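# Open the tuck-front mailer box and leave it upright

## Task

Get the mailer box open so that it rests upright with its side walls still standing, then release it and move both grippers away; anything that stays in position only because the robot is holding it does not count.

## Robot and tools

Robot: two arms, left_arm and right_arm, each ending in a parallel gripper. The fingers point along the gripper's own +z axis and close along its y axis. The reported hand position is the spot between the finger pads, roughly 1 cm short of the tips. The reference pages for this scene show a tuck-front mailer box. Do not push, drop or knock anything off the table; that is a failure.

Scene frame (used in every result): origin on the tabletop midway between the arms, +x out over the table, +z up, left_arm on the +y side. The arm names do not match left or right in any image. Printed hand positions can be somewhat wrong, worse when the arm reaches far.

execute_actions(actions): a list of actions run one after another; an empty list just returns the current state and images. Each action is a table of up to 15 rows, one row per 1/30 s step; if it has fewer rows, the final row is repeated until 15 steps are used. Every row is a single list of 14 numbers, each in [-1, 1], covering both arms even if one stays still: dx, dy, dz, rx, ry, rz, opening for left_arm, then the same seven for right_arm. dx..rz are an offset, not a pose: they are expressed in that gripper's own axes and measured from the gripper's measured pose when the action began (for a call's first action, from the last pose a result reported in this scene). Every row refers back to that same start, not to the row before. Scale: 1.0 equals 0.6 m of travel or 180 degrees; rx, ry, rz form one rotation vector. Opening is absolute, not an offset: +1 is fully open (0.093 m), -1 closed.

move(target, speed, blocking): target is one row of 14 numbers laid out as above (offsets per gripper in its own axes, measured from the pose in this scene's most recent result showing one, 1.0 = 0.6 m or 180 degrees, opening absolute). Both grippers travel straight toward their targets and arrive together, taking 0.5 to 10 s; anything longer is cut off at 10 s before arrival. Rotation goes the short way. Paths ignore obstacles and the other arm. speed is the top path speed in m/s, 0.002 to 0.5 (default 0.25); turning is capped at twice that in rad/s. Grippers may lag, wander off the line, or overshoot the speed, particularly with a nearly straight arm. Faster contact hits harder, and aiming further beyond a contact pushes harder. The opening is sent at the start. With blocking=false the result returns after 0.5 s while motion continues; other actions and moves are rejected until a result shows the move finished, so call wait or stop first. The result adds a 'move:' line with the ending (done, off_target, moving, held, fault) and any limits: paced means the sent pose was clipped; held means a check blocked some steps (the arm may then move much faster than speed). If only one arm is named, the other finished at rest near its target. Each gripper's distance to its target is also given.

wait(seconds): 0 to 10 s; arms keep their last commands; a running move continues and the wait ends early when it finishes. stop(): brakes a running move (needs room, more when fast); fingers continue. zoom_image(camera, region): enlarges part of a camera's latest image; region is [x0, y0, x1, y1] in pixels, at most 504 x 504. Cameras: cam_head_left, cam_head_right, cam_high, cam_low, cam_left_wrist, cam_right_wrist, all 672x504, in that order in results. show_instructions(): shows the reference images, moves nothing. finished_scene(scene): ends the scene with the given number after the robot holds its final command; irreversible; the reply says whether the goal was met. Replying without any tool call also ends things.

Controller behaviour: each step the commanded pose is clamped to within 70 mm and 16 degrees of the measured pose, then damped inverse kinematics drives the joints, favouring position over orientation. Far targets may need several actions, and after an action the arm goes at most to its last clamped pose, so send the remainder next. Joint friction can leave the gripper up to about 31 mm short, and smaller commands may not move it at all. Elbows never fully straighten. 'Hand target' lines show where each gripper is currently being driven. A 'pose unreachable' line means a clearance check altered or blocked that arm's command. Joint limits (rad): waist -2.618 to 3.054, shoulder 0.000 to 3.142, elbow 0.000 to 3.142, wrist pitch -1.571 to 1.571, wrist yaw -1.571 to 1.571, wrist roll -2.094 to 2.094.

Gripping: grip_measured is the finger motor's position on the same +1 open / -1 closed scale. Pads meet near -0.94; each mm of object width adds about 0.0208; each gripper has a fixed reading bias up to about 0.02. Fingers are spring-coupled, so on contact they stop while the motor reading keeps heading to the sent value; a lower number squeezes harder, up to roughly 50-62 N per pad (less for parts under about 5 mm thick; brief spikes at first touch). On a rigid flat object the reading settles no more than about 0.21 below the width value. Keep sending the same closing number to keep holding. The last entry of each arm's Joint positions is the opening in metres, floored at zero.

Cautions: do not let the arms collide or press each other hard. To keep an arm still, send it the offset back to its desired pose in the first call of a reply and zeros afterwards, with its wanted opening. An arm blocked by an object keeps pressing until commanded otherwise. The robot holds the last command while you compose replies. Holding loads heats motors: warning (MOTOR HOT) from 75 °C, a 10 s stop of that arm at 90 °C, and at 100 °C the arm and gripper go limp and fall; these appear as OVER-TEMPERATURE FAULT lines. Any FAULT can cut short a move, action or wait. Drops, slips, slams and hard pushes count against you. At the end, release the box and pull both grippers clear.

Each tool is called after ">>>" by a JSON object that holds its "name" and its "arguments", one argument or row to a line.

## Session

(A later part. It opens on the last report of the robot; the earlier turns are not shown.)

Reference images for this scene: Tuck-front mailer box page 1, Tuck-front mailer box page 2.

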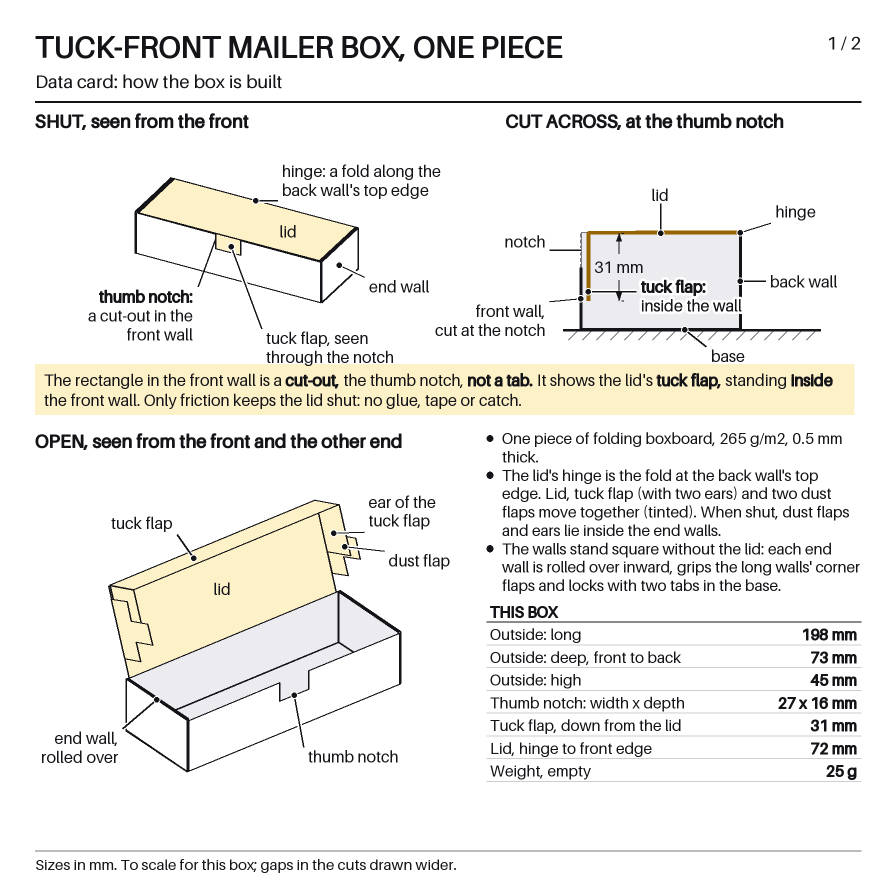

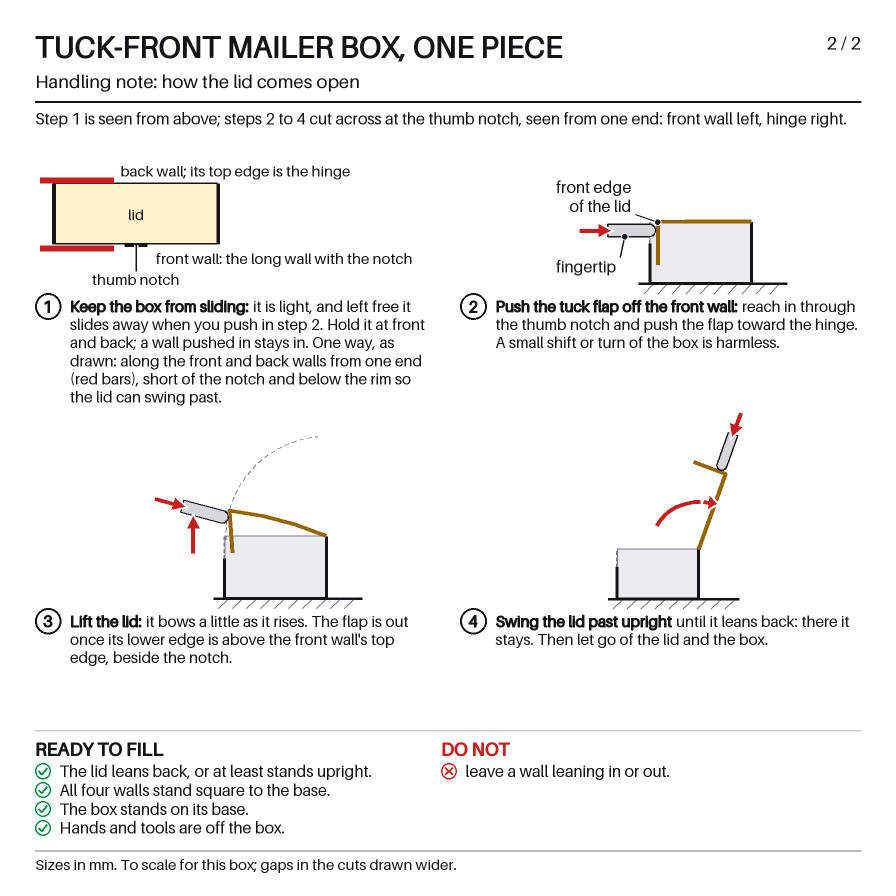

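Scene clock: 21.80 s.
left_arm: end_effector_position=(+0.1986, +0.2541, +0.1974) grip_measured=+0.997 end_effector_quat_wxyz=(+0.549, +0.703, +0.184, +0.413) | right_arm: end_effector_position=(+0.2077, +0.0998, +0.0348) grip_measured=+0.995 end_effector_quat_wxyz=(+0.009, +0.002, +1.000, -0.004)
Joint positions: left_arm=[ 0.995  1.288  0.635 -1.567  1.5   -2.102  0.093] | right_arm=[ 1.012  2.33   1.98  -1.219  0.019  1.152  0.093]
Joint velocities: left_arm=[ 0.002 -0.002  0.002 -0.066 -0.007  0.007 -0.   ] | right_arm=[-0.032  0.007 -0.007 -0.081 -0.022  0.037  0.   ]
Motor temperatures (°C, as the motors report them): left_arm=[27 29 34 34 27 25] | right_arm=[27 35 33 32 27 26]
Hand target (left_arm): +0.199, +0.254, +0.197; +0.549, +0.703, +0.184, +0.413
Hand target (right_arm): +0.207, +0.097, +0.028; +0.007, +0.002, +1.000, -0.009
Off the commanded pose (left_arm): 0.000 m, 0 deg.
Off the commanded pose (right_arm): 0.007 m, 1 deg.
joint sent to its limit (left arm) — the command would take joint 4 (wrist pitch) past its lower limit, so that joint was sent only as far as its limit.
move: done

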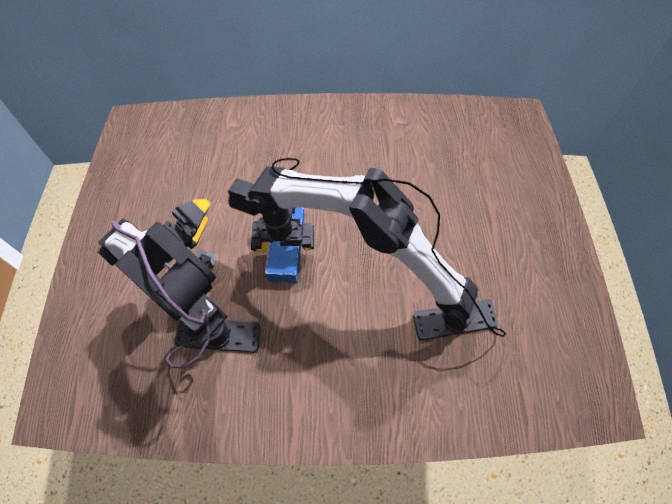

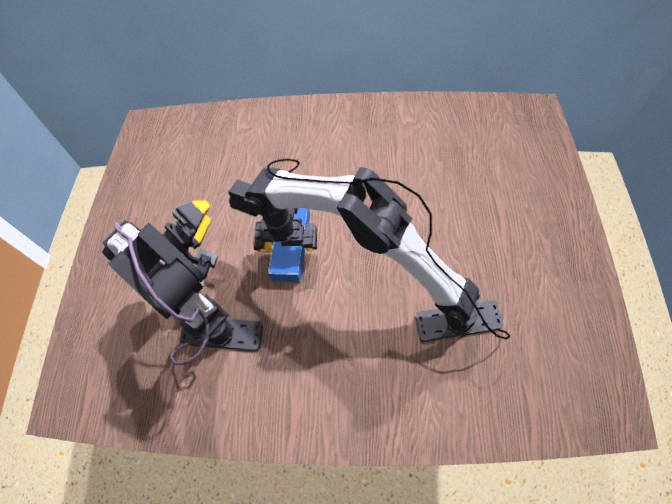

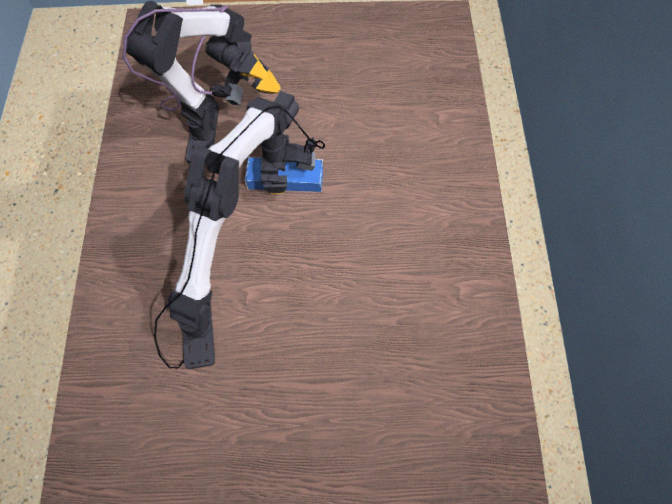

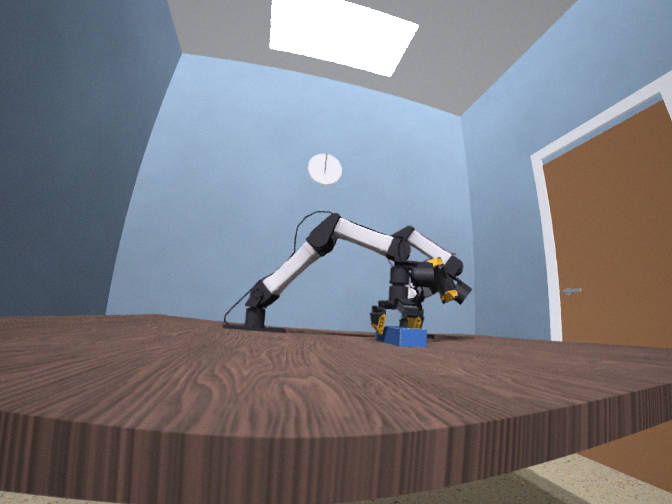

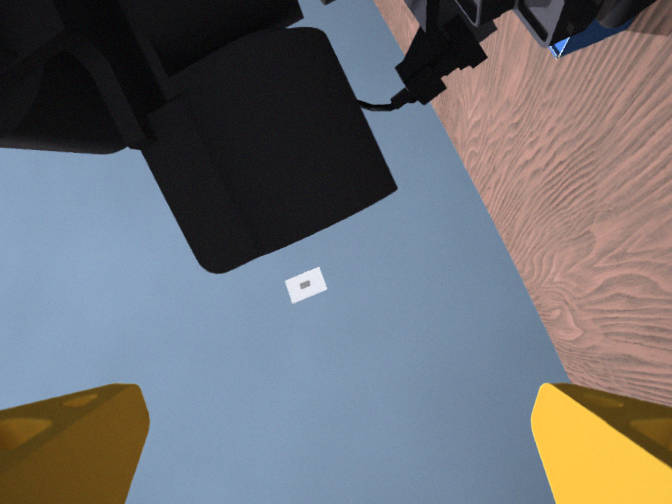

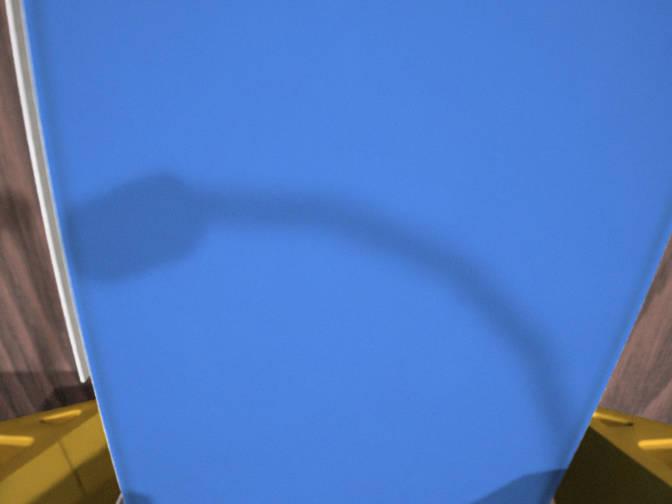

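>>> {"name": "move", "arguments": {
  "target": [0,0,0,0,0,0,1,0.03,0,0.012,0,0,0.01,1],
  "speed": 0.03
}}

>>> {"name": "move", "arguments": {
  "target": [0,0,0,0,0,0,1,0,0,0,0,0,0,0.55]
}}

>>> {"name": "move", "arguments": {
  "target": [0,0,0,0,0,0,1,-0.11,-0.21,-0.005,0,0,-0.24,0.55],
  "speed": 0.06
}}

Scene clock: 26.60 s.
left_arm: end_effector_position=(+0.1986, +0.2541, +0.1974) grip_measured=+0.997 end_effector_quat_wxyz=(+0.549, +0.703, +0.184, +0.413) | right_arm: end_effector_position=(+0.1936, +0.1002, +0.0264) grip_measured=+0.995 end_effector_quat_wxyz=(+0.008, +0.015, +1.000, -0.006)
Joint positions: left_arm=[ 0.995  1.288  0.635 -1.567  1.5   -2.102  0.093] | right_arm=[ 1.041  2.318  1.925 -1.183  0.019  1.208  0.093]
Joint velocities: left_arm=[ 0.012 -0.002 -0.022 -0.095  0.051  0.007 -0.001] | right_arm=[-0.002 -0.007  0.007 -0.051 -0.037 -0.007 -0.   ]
Motor temperatures (°C, as the motors report them): left_arm=[27 28 35 34 27 25] | right_arm=[27 37 33 31 27 26]
Hand target (left_arm): +0.199, +0.254, +0.197; +0.549, +0.703, +0.184, +0.413
Hand target (right_arm): +0.190, +0.099, +0.027; +0.009, +0.017, +1.000, -0.003
Off the commanded pose (left_arm): 0.000 m, 0 deg.
Off the commanded pose (right_arm): 0.004 m, 0 deg.
joint sent to its limit (left arm) — the command would take joint 4 (wrist pitch) past its lower limit, so that joint was sent only as far as its limit.
move: done

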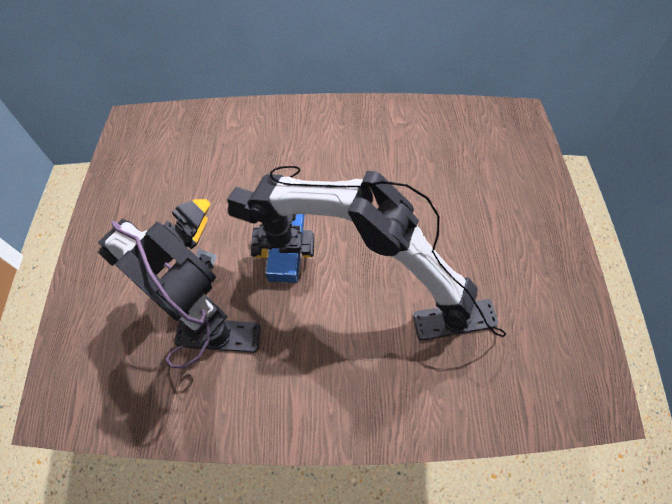

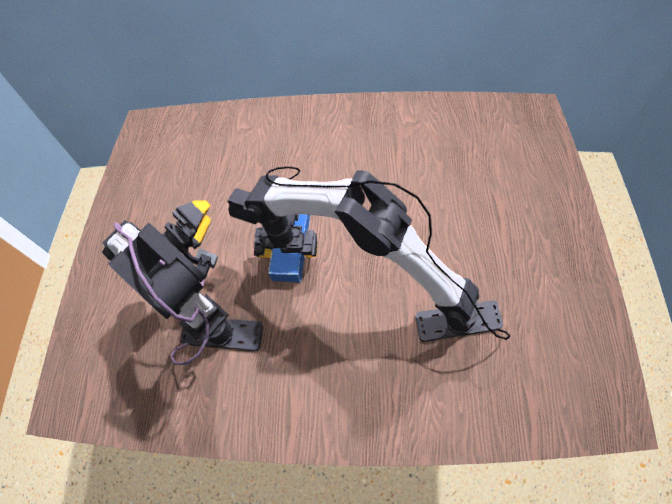

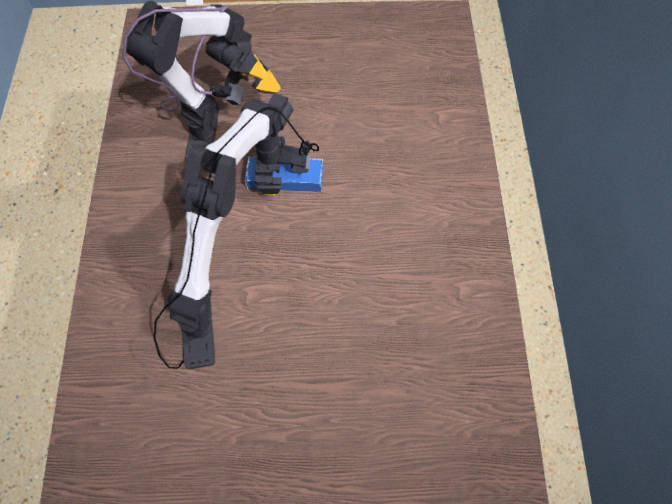

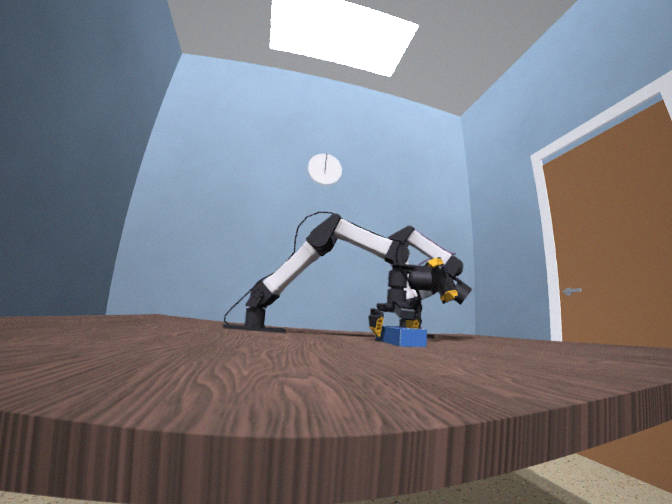

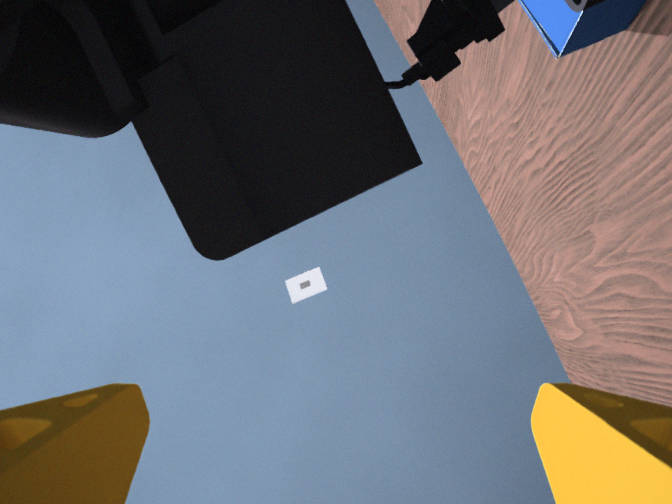

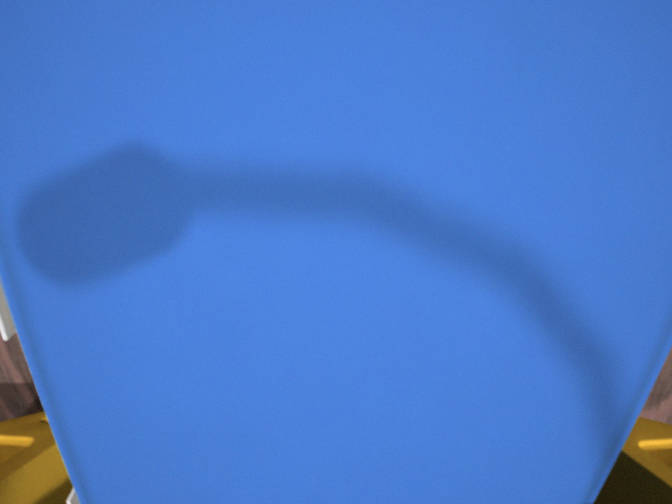

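Scene clock: 27.10 s.
left_arm: end_effector_position=(+0.1986, +0.2541, +0.1974) grip_measured=+0.997 end_effector_quat_wxyz=(+0.549, +0.703, +0.184, +0.413) | right_arm: end_effector_position=(+0.1936, +0.1002, +0.0264) grip_measured=+0.555 end_effector_quat_wxyz=(+0.008, +0.015, +1.000, -0.006)
Joint positions: left_arm=[ 0.995  1.288  0.635 -1.567  1.5   -2.102  0.093] | right_arm=[ 1.041  2.318  1.925 -1.183  0.019  1.208  0.072]
Joint velocities: left_arm=[-0.002  0.007  0.022  0.022 -0.007 -0.022 -0.001] | right_arm=[ 0.002 -0.002  0.007 -0.051 -0.066 -0.051  0.   ]
Motor temperatures (°C, as the motors report them): left_arm=[27 28 35 34 27 25] | right_arm=[27 37 33 31 27 26]
Hand target (left_arm): +0.199, +0.254, +0.197; +0.549, +0.703, +0.184, +0.413
Hand target (right_arm): +0.194, +0.100, +0.026; +0.008, +0.015, +1.000, -0.006
Off the commanded pose (left_arm): 0.000 m, 0 deg.
Off the commanded pose (right_arm): 0.000 m, 0 deg.
joint sent to its limit (left arm) — the command would take joint 4 (wrist pitch) past its lower limit, so that joint was sent only as far as its limit.
move: done

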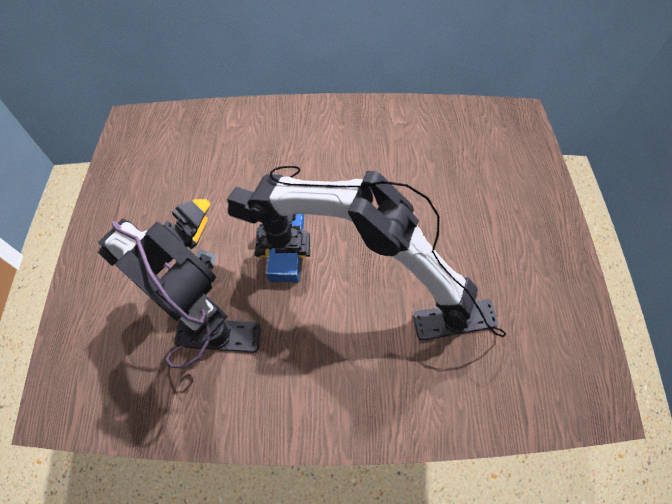

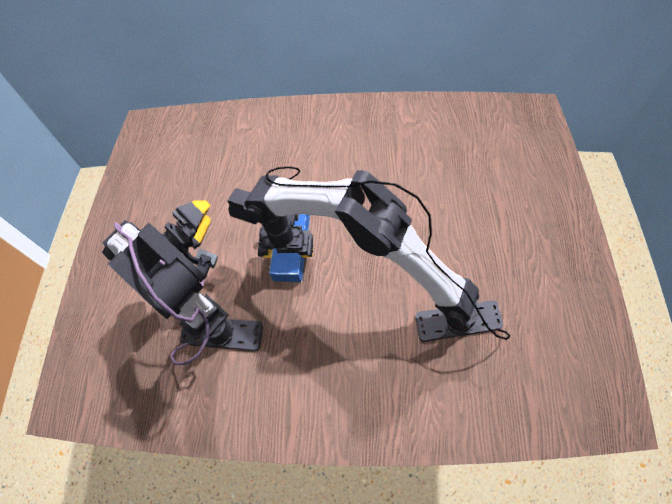

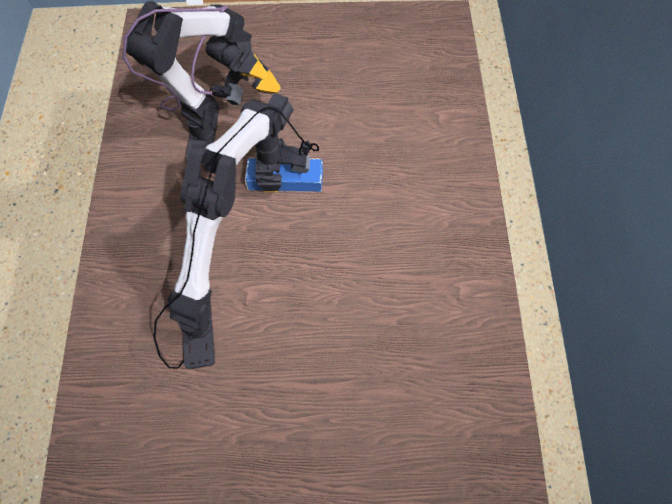

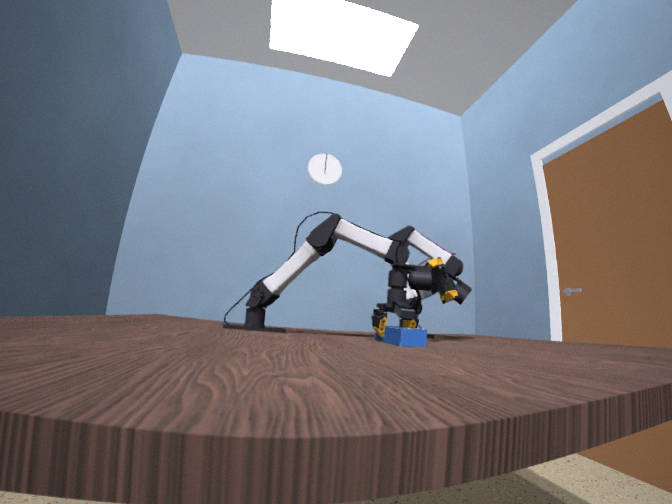

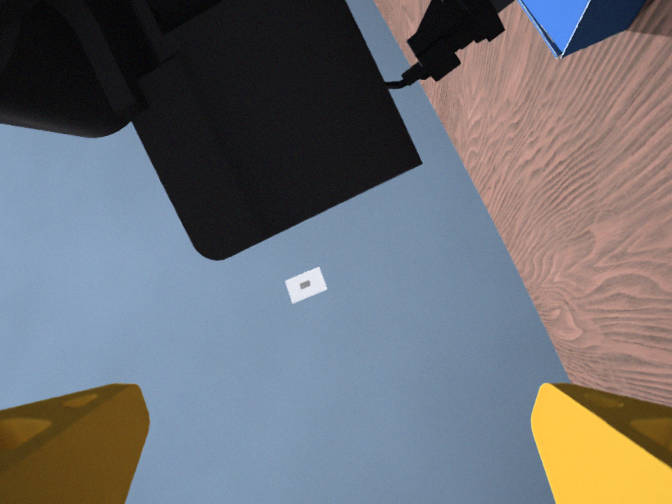

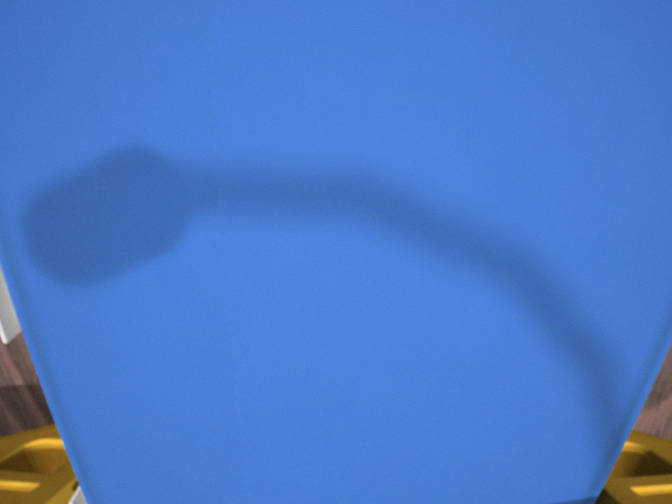

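Scene clock: 33.77 s.
left_arm: end_effector_position=(+0.1986, +0.2541, +0.1974) grip_measured=+0.997 end_effector_quat_wxyz=(+0.549, +0.703, +0.184, +0.413) | right_arm: end_effector_position=(+0.2560, -0.0234, +0.0307) grip_measured=+0.555 end_effector_quat_wxyz=(+0.000, -0.352, +0.936, -0.011)
Joint positions: left_arm=[ 0.995  1.288  0.635 -1.567  1.5   -2.102  0.093] | right_arm=[ 0.756  2.026  1.473 -1.029  0.02   0.174  0.072]
Joint velocities: left_arm=[-0.022 -0.012  0.007 -0.022  0.007  0.007 -0.002] | right_arm=[ 0.017  0.012  0.022 -0.095  0.037 -0.125 -0.001]
Motor temperatures (°C, as the motors report them): left_arm=[27 28 35 33 27 25] | right_arm=[27 40 33 31 27 26]
Hand target (left_arm): +0.199, +0.254, +0.197; +0.549, +0.703, +0.184, +0.413
Hand target (right_arm): +0.258, -0.028, +0.032; +0.005, -0.353, +0.935, -0.011
Off the commanded pose (left_arm): 0.000 m, 0 deg.
Off the commanded pose (right_arm): 0.005 m, 1 deg.
joint sent to its limit (left arm) — the command would take joint 4 (wrist pitch) past its lower limit, so that joint was sent only as far as its limit.
move: done

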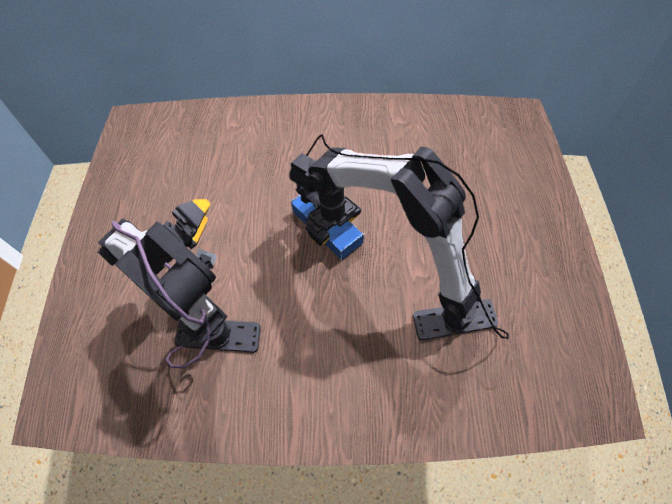

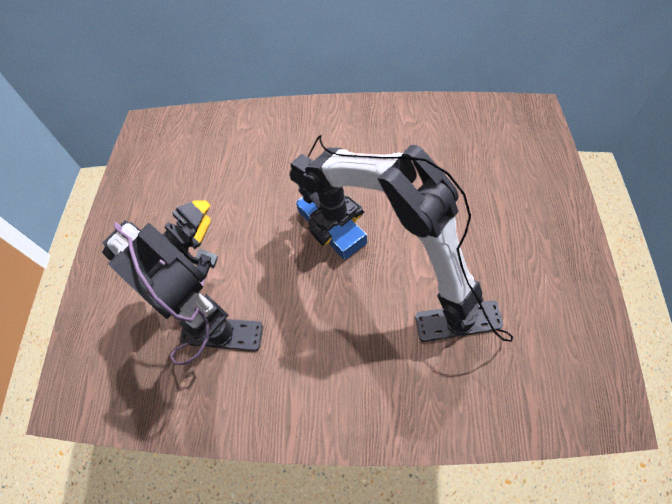

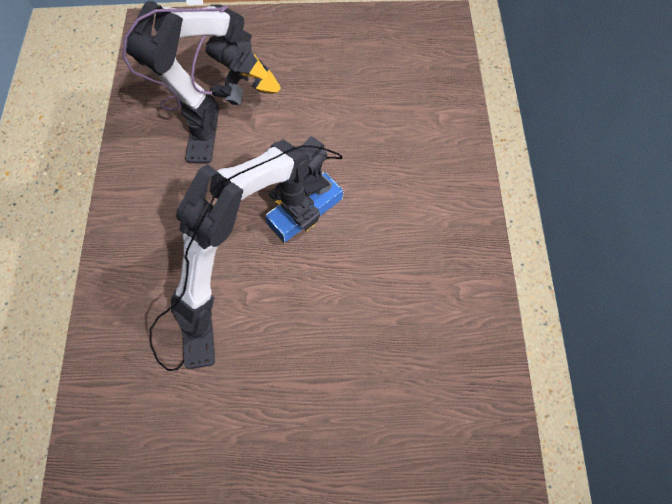

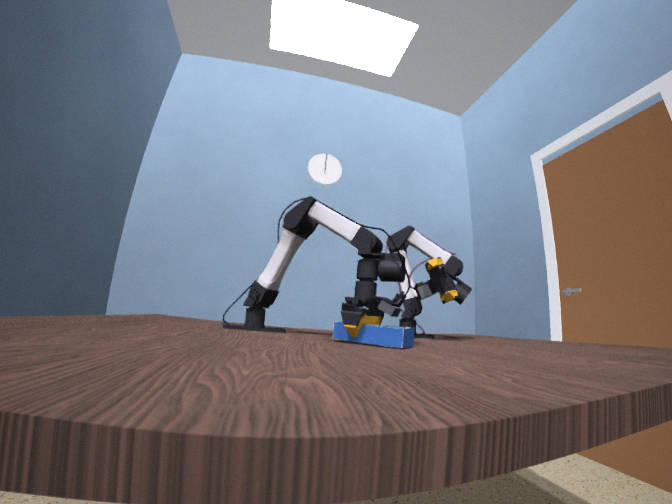

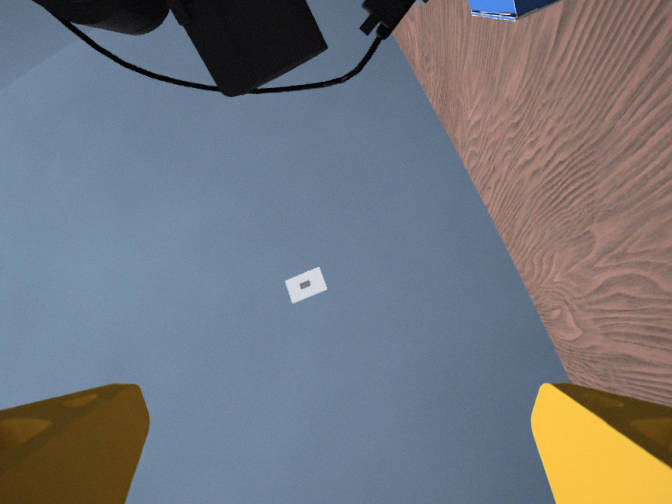

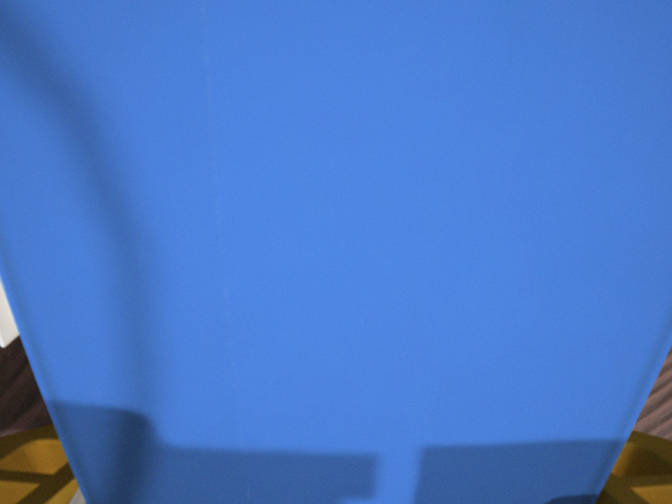

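>>> {"name": "move", "arguments": {
  "target": [0,0,0,0,0,0,1,0,0,0,0,0,0,1]
}}

>>> {"name": "move", "arguments": {
  "target": [-0.145,-0.053,0.14,-0.1,-0.075,0.839,1,0.085,0,0.012,0,-0.36,0,1],
  "speed": 0.2
}}

Scene clock: 41.70 s.
left_arm: end_effector_position=(+0.1986, +0.2541, +0.1974) grip_measured=+0.997 end_effector_quat_wxyz=(+0.549, +0.703, +0.184, +0.413) | right_arm: end_effector_position=(+0.2561, -0.0233, +0.0307) grip_measured=+0.992 end_effector_quat_wxyz=(+0.000, -0.353, +0.936, -0.011)
Joint positions: left_arm=[ 0.995  1.288  0.635 -1.567  1.5   -2.102  0.093] | right_arm=[ 0.756  2.026  1.473 -1.028  0.02   0.171  0.093]
Joint velocities: left_arm=[ 0.007 -0.002 -0.007 -0.022  0.037 -0.081 -0.001] | right_arm=[-0.022  0.012 -0.027 -0.022  0.051 -0.022 -0.   ]
Motor temperatures (°C, as the motors report them): left_arm=[27 28 35 33 27 25] | right_arm=[27 42 33 30 27 26]
Hand target (left_arm): +0.199, +0.254, +0.197; +0.549, +0.703, +0.184, +0.413
Hand target (right_arm): +0.256, -0.023, +0.031; +0.000, -0.352, +0.936, -0.011
Off the commanded pose (left_arm): 0.000 m, 0 deg.
Off the commanded pose (right_arm): 0.000 m, 0 deg.
joint sent to its limit (left arm) — the command would take joint 4 (wrist pitch) past its lower limit, so that joint was sent only as far as its limit.
move: done

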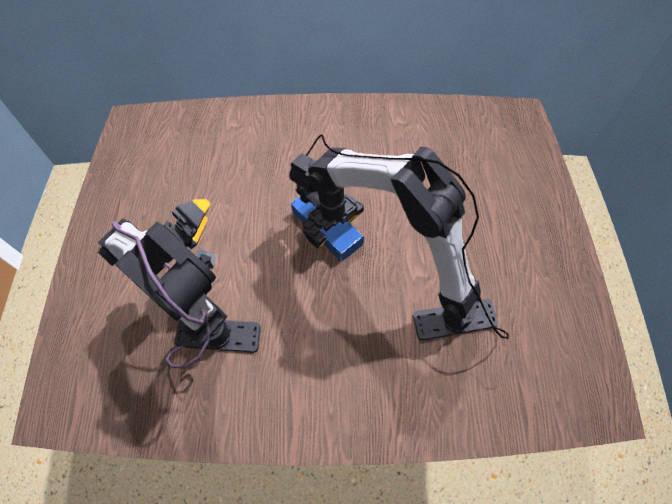

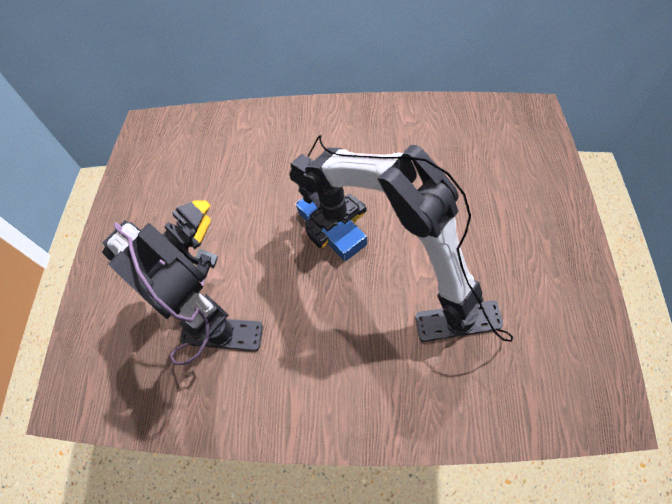

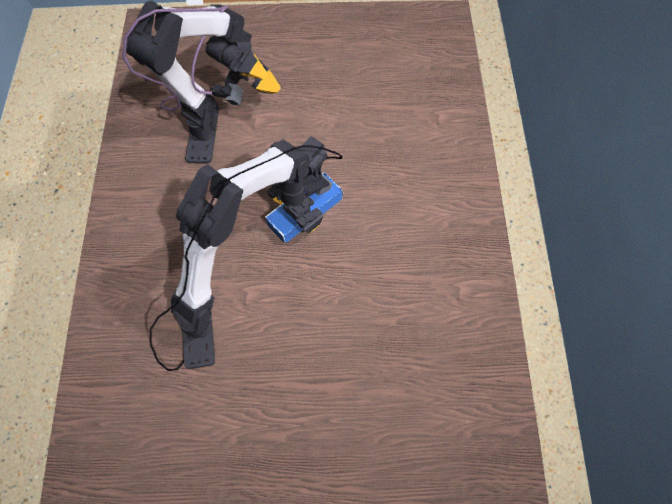

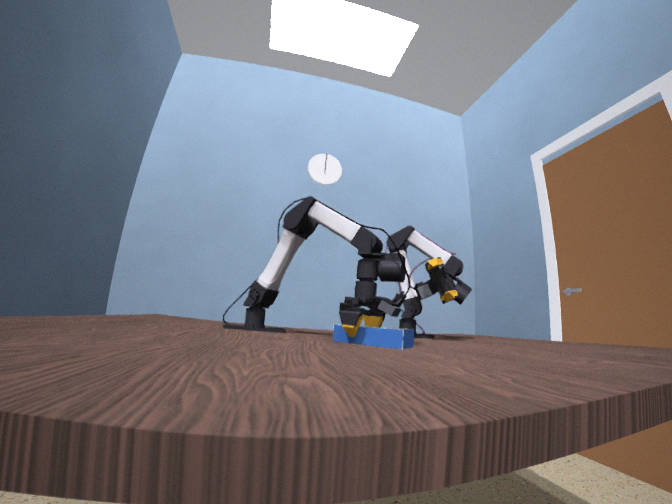

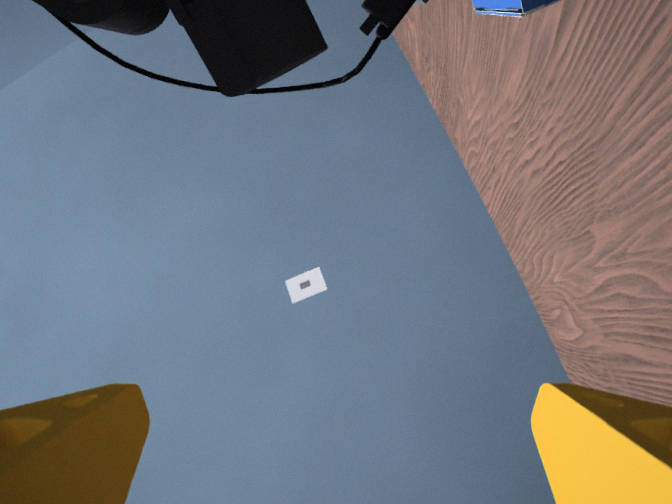

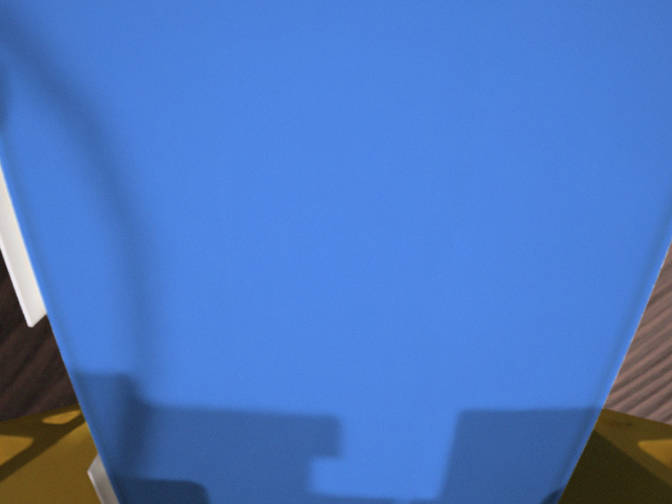

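Scene clock: 49.07 s.
left_arm: end_effector_position=(+0.2270, +0.1583, +0.1323) grip_measured=+0.997 end_effector_quat_wxyz=(+0.175, -0.328, +0.724, -0.581) | right_arm: end_effector_position=(+0.2222, -0.0544, +0.0336) grip_measured=+0.992 end_effector_quat_wxyz=(+0.502, -0.290, +0.791, +0.195)
Joint positions: left_arm=[ 0.273  0.787  0.195  0.071  1.014 -1.25   0.093] | right_arm=[0.92  1.633 0.131 1.047 0.302 0.164 0.093]
Joint velocities: left_arm=[-0.002 -0.007  0.012 -0.007  0.007  0.051 -0.   ] | right_arm=[ 0.002  0.002  0.002 -0.022  0.037 -0.007  0.002]
Motor temperatures (°C, as the motors report them): left_arm=[27 28 35 34 27 25] | right_arm=[27 42 33 32 27 26]
Hand target (left_arm): +0.223, +0.156, +0.127; +0.178, -0.321, +0.727, -0.580
Hand target (right_arm): +0.217, -0.060, +0.027; +0.498, -0.299, +0.792, +0.188
Off the commanded pose (left_arm): 0.011 m, 2 deg.
Off the commanded pose (right_arm): 0.011 m, 2 deg.
move: off_target (left_arm, right_arm)

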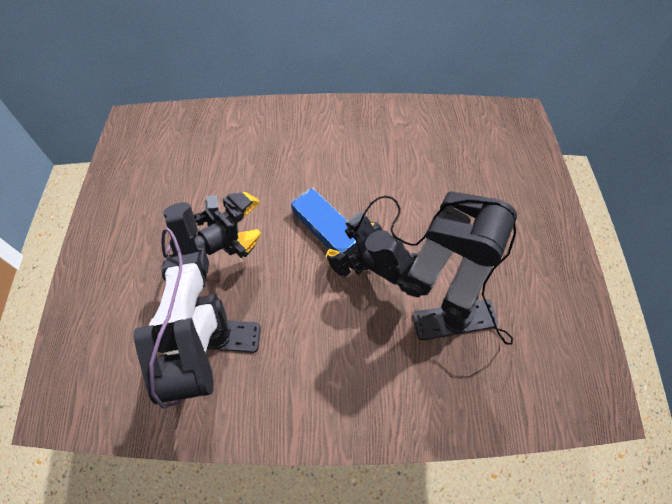

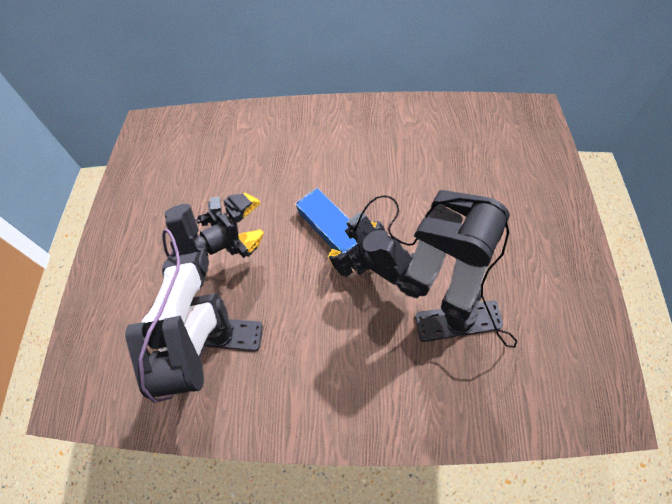

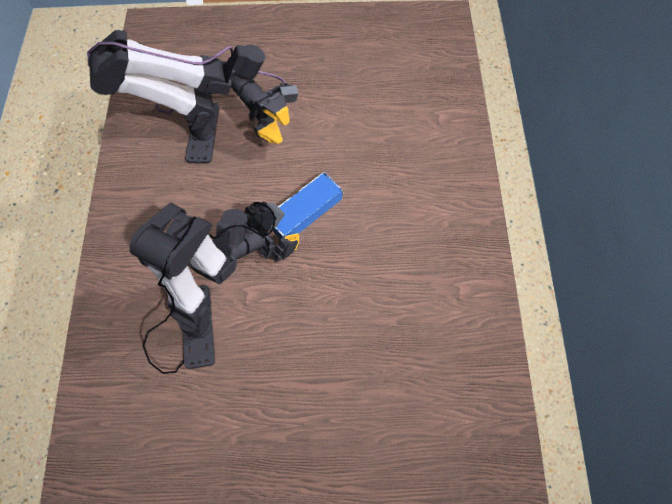

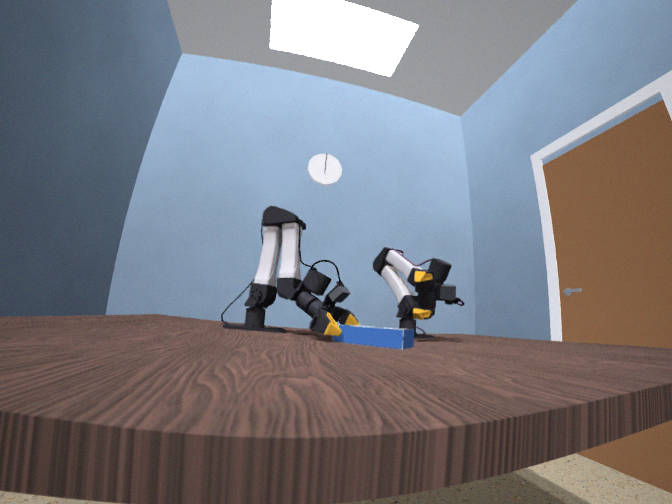

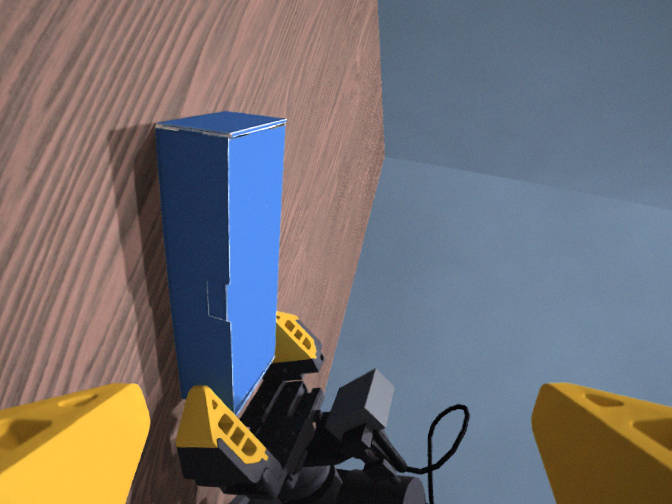

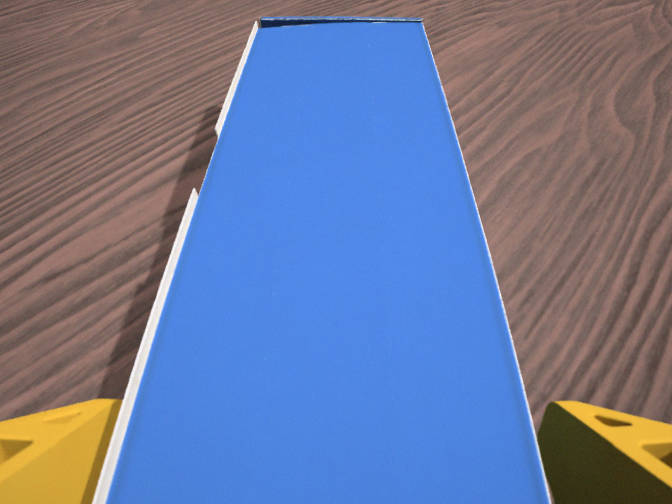

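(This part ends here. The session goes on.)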